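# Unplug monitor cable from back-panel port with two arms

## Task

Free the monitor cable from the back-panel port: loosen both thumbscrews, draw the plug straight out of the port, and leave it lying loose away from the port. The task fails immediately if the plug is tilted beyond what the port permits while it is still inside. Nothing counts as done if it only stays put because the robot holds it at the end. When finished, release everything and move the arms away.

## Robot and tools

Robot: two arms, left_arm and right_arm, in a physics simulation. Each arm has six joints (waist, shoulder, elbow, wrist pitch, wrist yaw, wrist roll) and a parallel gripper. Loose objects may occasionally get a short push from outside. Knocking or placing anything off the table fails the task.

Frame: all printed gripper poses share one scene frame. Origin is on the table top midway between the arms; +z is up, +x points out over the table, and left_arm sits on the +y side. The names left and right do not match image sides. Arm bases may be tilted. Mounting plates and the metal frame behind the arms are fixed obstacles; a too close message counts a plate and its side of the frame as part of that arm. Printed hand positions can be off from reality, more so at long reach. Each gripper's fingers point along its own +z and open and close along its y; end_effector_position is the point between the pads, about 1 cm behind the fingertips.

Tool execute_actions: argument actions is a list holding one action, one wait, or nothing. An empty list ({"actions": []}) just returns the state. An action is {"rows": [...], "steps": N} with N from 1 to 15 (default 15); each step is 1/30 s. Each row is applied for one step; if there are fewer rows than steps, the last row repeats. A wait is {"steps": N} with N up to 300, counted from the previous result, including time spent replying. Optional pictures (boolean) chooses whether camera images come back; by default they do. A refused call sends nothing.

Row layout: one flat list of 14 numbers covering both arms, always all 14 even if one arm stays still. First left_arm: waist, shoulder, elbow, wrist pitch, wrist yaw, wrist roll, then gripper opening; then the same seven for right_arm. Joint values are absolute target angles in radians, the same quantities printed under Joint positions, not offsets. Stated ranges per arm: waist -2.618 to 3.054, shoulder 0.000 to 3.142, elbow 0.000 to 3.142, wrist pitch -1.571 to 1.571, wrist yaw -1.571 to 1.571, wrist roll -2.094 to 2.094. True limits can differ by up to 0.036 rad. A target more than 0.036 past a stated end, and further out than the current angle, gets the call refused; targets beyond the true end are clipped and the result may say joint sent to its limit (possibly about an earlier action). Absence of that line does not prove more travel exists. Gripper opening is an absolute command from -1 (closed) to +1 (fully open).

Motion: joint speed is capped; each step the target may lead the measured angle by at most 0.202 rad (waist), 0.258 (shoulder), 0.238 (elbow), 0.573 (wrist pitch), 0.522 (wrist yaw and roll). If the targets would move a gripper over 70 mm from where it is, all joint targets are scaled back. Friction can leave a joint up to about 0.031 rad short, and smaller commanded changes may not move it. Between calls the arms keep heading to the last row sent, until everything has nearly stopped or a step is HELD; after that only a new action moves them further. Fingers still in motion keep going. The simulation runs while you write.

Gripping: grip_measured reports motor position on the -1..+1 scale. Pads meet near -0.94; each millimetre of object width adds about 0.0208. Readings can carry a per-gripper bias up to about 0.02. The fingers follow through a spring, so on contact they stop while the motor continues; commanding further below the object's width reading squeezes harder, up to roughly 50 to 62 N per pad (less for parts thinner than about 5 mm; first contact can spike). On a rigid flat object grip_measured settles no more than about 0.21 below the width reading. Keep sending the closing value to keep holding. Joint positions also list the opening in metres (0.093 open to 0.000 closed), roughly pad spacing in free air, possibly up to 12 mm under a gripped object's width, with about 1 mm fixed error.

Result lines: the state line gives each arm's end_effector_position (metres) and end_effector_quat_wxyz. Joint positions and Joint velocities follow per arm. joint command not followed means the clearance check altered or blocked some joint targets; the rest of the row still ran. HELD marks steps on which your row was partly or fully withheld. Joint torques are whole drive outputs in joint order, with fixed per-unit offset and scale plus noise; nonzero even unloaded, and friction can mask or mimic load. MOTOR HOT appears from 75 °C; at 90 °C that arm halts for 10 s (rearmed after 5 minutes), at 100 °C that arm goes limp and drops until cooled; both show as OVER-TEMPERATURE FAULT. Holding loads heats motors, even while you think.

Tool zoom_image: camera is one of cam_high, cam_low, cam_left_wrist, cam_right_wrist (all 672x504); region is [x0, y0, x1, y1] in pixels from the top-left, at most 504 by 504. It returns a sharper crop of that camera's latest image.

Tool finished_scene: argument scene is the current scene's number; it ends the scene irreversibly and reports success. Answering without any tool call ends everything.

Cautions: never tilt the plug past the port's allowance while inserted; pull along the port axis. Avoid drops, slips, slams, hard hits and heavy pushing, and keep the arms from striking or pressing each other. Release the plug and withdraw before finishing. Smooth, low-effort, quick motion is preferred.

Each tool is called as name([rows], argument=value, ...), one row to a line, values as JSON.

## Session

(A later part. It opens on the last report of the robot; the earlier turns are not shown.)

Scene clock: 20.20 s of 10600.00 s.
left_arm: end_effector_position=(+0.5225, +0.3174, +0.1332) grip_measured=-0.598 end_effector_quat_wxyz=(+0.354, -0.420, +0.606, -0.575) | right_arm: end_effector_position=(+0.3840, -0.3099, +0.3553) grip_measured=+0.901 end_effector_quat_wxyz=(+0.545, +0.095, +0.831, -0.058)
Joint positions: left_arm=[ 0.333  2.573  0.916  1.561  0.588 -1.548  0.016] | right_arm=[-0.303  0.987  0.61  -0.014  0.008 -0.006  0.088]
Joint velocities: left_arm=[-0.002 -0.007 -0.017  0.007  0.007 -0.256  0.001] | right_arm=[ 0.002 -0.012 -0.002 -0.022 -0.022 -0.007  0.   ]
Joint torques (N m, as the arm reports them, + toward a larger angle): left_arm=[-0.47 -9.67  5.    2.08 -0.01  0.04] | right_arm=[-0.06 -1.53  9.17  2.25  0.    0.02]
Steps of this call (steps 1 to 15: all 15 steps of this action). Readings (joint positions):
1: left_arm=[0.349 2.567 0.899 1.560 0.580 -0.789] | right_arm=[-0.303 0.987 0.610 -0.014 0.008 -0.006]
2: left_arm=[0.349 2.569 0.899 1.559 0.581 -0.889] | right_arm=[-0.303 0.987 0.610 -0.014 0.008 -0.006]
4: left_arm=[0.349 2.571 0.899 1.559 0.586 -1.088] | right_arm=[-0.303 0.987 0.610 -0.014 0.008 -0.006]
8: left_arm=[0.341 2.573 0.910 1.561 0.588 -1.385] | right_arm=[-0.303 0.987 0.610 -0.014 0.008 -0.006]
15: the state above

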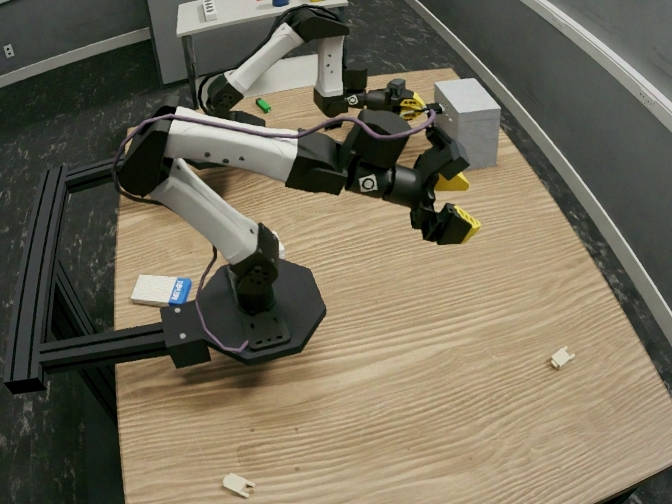

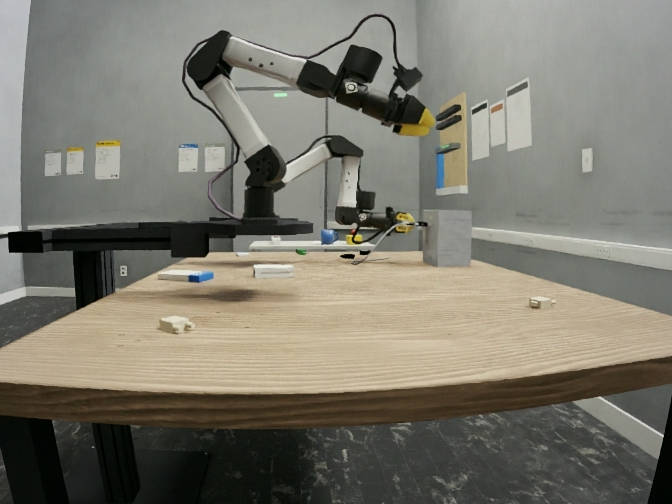

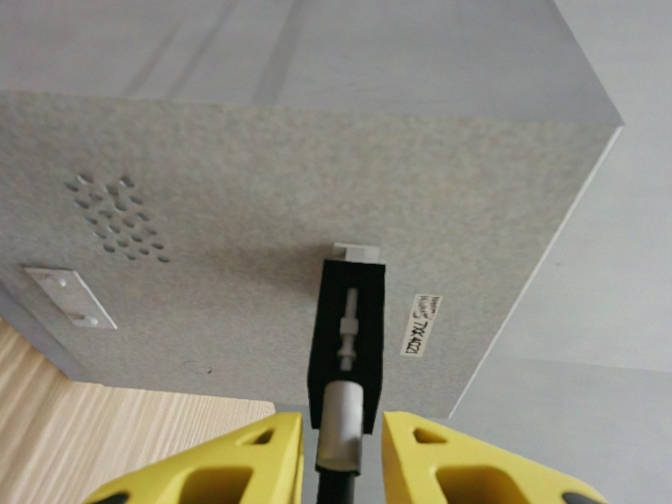

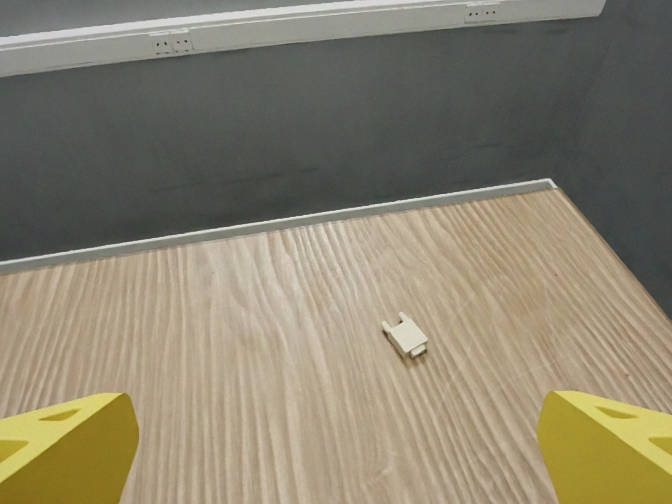

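The fingers are now seated on the screw; starting strokes.

execute_actions([
  {"rows":[[0.333,2.575,0.925,1.555,0.585,-0.5,-0.65,-0.3,1,0.6,0,0,0,0.9]]},
])

execute_actions([
  {"rows":[[0.333,2.575,0.925,1.555,0.585,-0.6,-0.93,-0.3,1,0.6,0,0,0,0.9],[0.333,2.575,0.925,1.555,0.585,-2.08,-0.93,-0.3,1,0.6,0,0,0,0.9]]},
])

execute_actions([
  {"rows":[[0.333,2.575,0.925,1.555,0.585,-1.85,-0.65,-0.3,1,0.6,0,0,0,0.9],[0.333,2.575,0.925,1.555,0.585,-0.4,-0.65,-0.3,1,0.6,0,0,0,0.9]]},
], pictures=false)

execute_actions([
  {"rows":[[0.333,2.575,0.925,1.555,0.585,-0.6,-0.93,-0.3,1,0.6,0,0,0,0.9],[0.333,2.575,0.925,1.555,0.585,-1.85,-0.93,-0.3,1,0.6,0,0,0,0.9]]},
], pictures=false)

Scene clock: 26.80 s of 10600.00 s.
left_arm: end_effector_position=(+0.5233, +0.3176, +0.1371) grip_measured=-0.648 end_effector_quat_wxyz=(+0.583, -0.093, +0.728, -0.348) | right_arm: end_effector_position=(+0.3840, -0.3099, +0.3553) grip_measured=+0.901 end_effector_quat_wxyz=(+0.545, +0.095, +0.831, -0.058)
Joint positions: left_arm=[ 0.333  2.568  0.916  1.568  0.588 -0.594  0.014] | right_arm=[-0.303  0.987  0.61  -0.014  0.008 -0.006  0.088]
Joint velocities: left_arm=[ 0.012 -0.037 -0.007 -0.051 -0.022  0.315  0.   ] | right_arm=[-0.007 -0.007 -0.007  0.037  0.051  0.022 -0.   ]
Joint torques (N m, as the arm reports them, + toward a larger angle): left_arm=[-0.16 -9.82  4.01  2.03 -0.01  0.56] | right_arm=[-0.11 -1.37  9.71  2.25  0.    0.04]
Steps of this call (steps 1 to 30: the robot went on to your last target; steps 31 to 90: nothing new was sent; then 3.10 s passed at rest; steps 91 to 105: all 15 steps of this action). Readings (joint positions):
91: left_arm=[0.333 2.573 0.916 1.560 0.587 -1.509] | right_arm=[-0.303 0.987 0.610 -0.014 0.008 -0.006]
92: left_arm=[0.333 2.573 0.916 1.559 0.587 -1.409] | right_arm=[-0.303 0.987 0.610 -0.014 0.008 -0.006]
94: left_arm=[0.333 2.573 0.916 1.559 0.587 -1.209] | right_arm=[-0.303 0.987 0.610 -0.014 0.008 -0.006]
98: left_arm=[0.333 2.573 0.916 1.568 0.586 -0.832] | right_arm=[-0.303 0.987 0.610 -0.014 0.008 -0.006]
105: the state above

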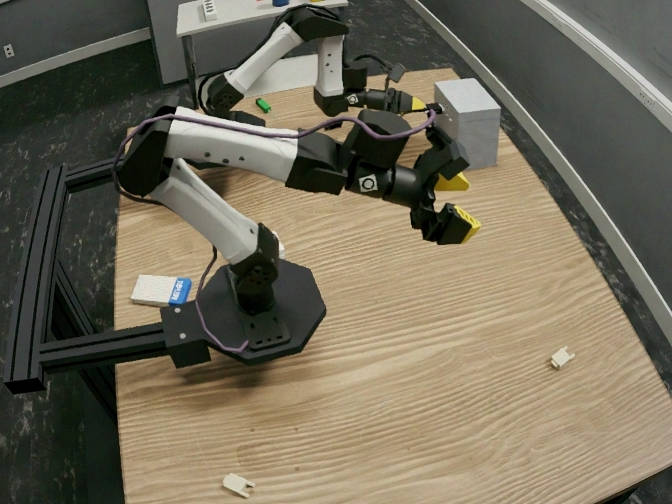

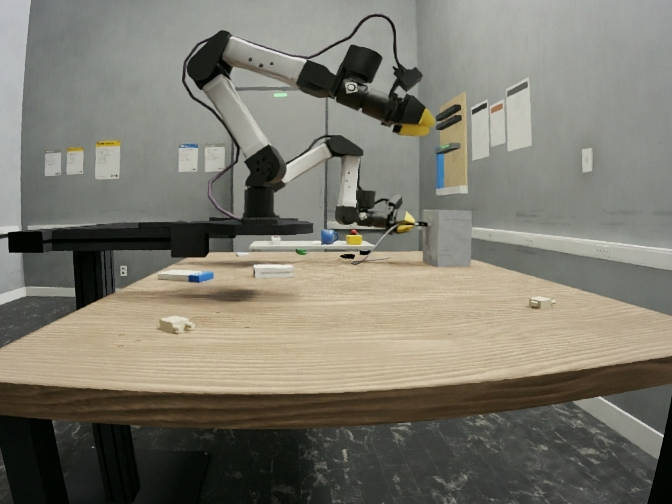

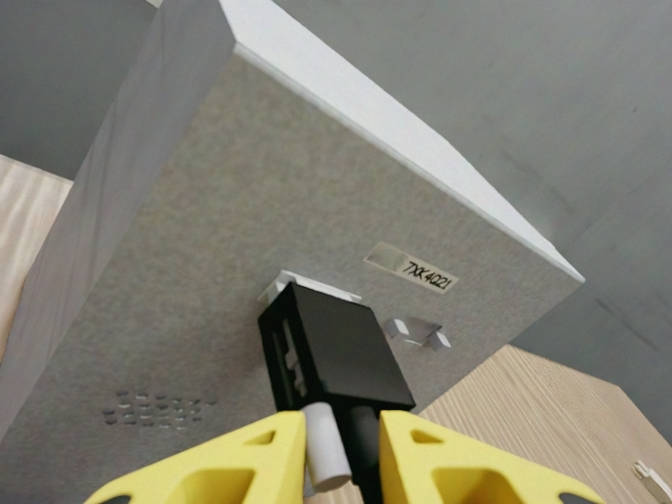

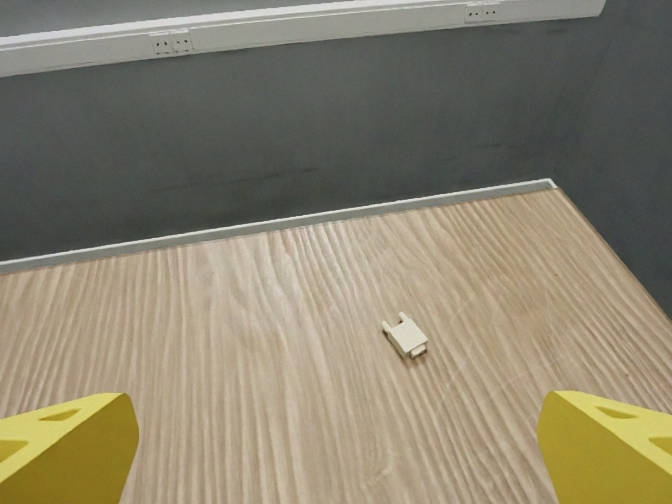

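Scene clock: 27.30 s of 10600.00 s.
left_arm: end_effector_position=(+0.5238, +0.3210, +0.1324) grip_measured=-0.917 end_effector_quat_wxyz=(-0.266, +0.515, -0.532, +0.618) | right_arm: end_effector_position=(+0.3840, -0.3099, +0.3553) grip_measured=+0.901 end_effector_quat_wxyz=(+0.545, +0.095, +0.831, -0.058)
Joint positions: left_arm=[ 0.336  2.568  0.916  1.548  0.572 -1.854  0.001] | right_arm=[-0.303  0.987  0.61  -0.014  0.008 -0.006  0.088]
Joint velocities: left_arm=[ 0.012 -0.007 -0.002 -0.022  0.066 -1.385 -0.001] | right_arm=[-0.002 -0.002 -0.002 -0.051  0.022 -0.037 -0.   ]
Joint torques (N m, as the arm reports them, + toward a larger angle): left_arm=[-0.26 -9.8   3.89  2.34  0.08 -0.15] | right_arm=[-0.13 -1.54  9.42  2.28  0.02  0.05]
Steps of this call (steps 1 to 15: all 15 steps of this action). Readings (joint positions):
1: left_arm=[0.334 2.567 0.916 1.568 0.583 -0.597] | right_arm=[-0.303 0.987 0.610 -0.014 0.008 -0.006]
2: left_arm=[0.336 2.568 0.916 1.563 0.576 -0.681] | right_arm=[-0.303 0.987 0.610 -0.014 0.008 -0.006]
4: left_arm=[0.336 2.568 0.916 1.560 0.572 -0.880] | right_arm=[-0.303 0.987 0.610 -0.014 0.008 -0.006]
8: left_arm=[0.336 2.568 0.916 1.556 0.570 -1.272] | right_arm=[-0.303 0.987 0.610 -0.014 0.008 -0.006]
15: the state above

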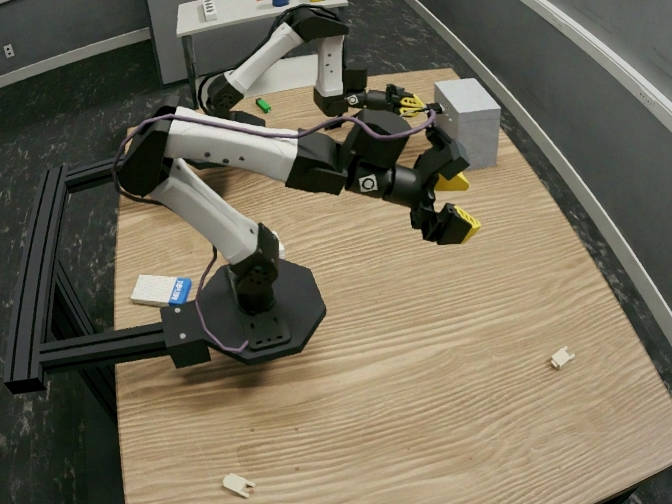

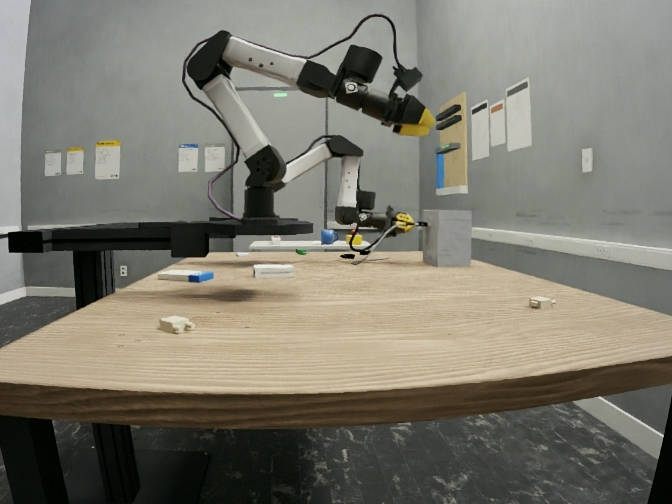

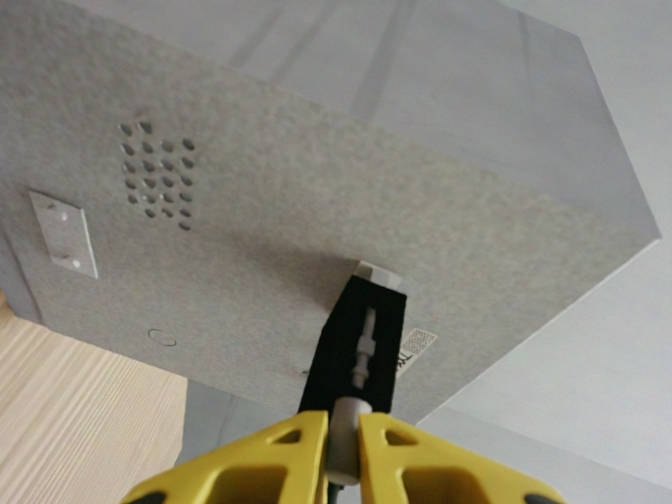

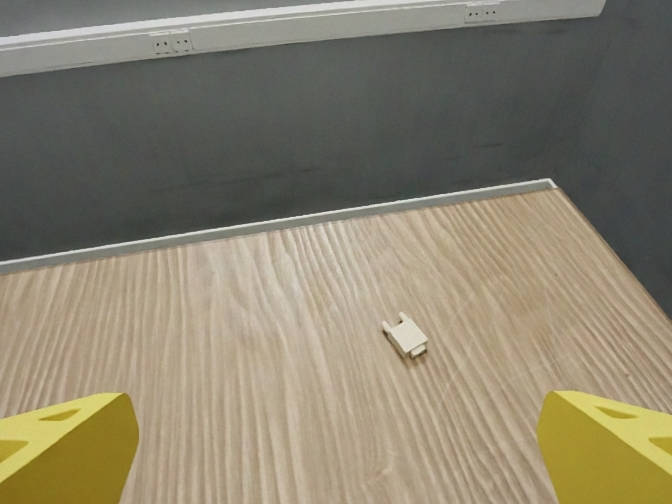

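Scene clock: 27.80 s of 10600.00 s.
left_arm: end_effector_position=(+0.5239, +0.3205, +0.1361) grip_measured=-0.652 end_effector_quat_wxyz=(+0.583, -0.101, +0.728, -0.346) | right_arm: end_effector_position=(+0.3840, -0.3099, +0.3553) grip_measured=+0.901 end_effector_quat_wxyz=(+0.545, +0.095, +0.831, -0.058)
Joint positions: left_arm=[ 0.336  2.568  0.916  1.565  0.577 -0.602  0.014] | right_arm=[-0.303  0.987  0.61  -0.014  0.008 -0.006  0.088]
Joint velocities: left_arm=[ 0.002 -0.002 -0.007  0.095  0.007  1.311  0.001] | right_arm=[ 0.002  0.007 -0.002 -0.007 -0.007  0.007 -0.   ]
Joint torques (N m, as the arm reports them, + toward a larger angle): left_arm=[-0.33 -9.93  4.03  1.92  0.1   0.16] | right_arm=[ 0.2  -1.34  9.4   2.26 -0.02  0.04]
Steps of this call (steps 1 to 15: all 15 steps of this action). Readings (joint positions):
1: left_arm=[0.336 2.568 0.916 1.548 0.574 -1.861] | right_arm=[-0.303 0.987 0.610 -0.014 0.008 -0.006]
2: left_arm=[0.336 2.568 0.916 1.546 0.574 -1.778] | right_arm=[-0.303 0.987 0.610 -0.014 0.008 -0.006]
4: left_arm=[0.336 2.568 0.916 1.548 0.576 -1.579] | right_arm=[-0.303 0.987 0.610 -0.014 0.008 -0.006]
8: left_arm=[0.336 2.568 0.916 1.549 0.577 -1.180] | right_arm=[-0.303 0.987 0.610 -0.014 0.008 -0.006]
15: the state above

Scene clock: 28.30 s of 10600.00 s.
left_arm: end_effector_position=(+0.5242, +0.3219, +0.1329) grip_measured=-0.917 end_effector_quat_wxyz=(-0.313, +0.475, -0.567, +0.596) | right_arm: end_effector_position=(+0.3840, -0.3099, +0.3553) grip_measured=+0.901 end_effector_quat_wxyz=(+0.545, +0.095, +0.831, -0.058)
Joint positions: left_arm=[ 0.336  2.568  0.916  1.551  0.568 -1.707  0.001] | right_arm=[-0.303  0.987  0.61  -0.014  0.008 -0.006  0.088]
Joint velocities: left_arm=[-0.002  0.002  0.017 -0.037  0.007 -0.784  0.   ] | right_arm=[ 0.002 -0.002 -0.007  0.022  0.007  0.007 -0.   ]
Joint torques (N m, as the arm reports them, + toward a larger angle): left_arm=[ -0.29 -10.04   4.17   2.24   0.18  -0.14] | right_arm=[-0.05 -1.53  9.29  2.21 -0.01  0.04]
Steps of this call (steps 1 to 15: all 15 steps of this action). Readings (joint positions):
1: left_arm=[0.336 2.568 0.916 1.567 0.577 -0.594] | right_arm=[-0.303 0.987 0.610 -0.014 0.008 -0.006]
2: left_arm=[0.336 2.568 0.916 1.566 0.574 -0.676] | right_arm=[-0.303 0.987 0.610 -0.014 0.008 -0.006]
4: left_arm=[0.336 2.568 0.916 1.564 0.571 -0.875] | right_arm=[-0.303 0.987 0.610 -0.014 0.008 -0.006]
8: left_arm=[0.336 2.568 0.916 1.559 0.568 -1.268] | right_arm=[-0.303 0.987 0.610 -0.014 0.008 -0.006]
15: the state above


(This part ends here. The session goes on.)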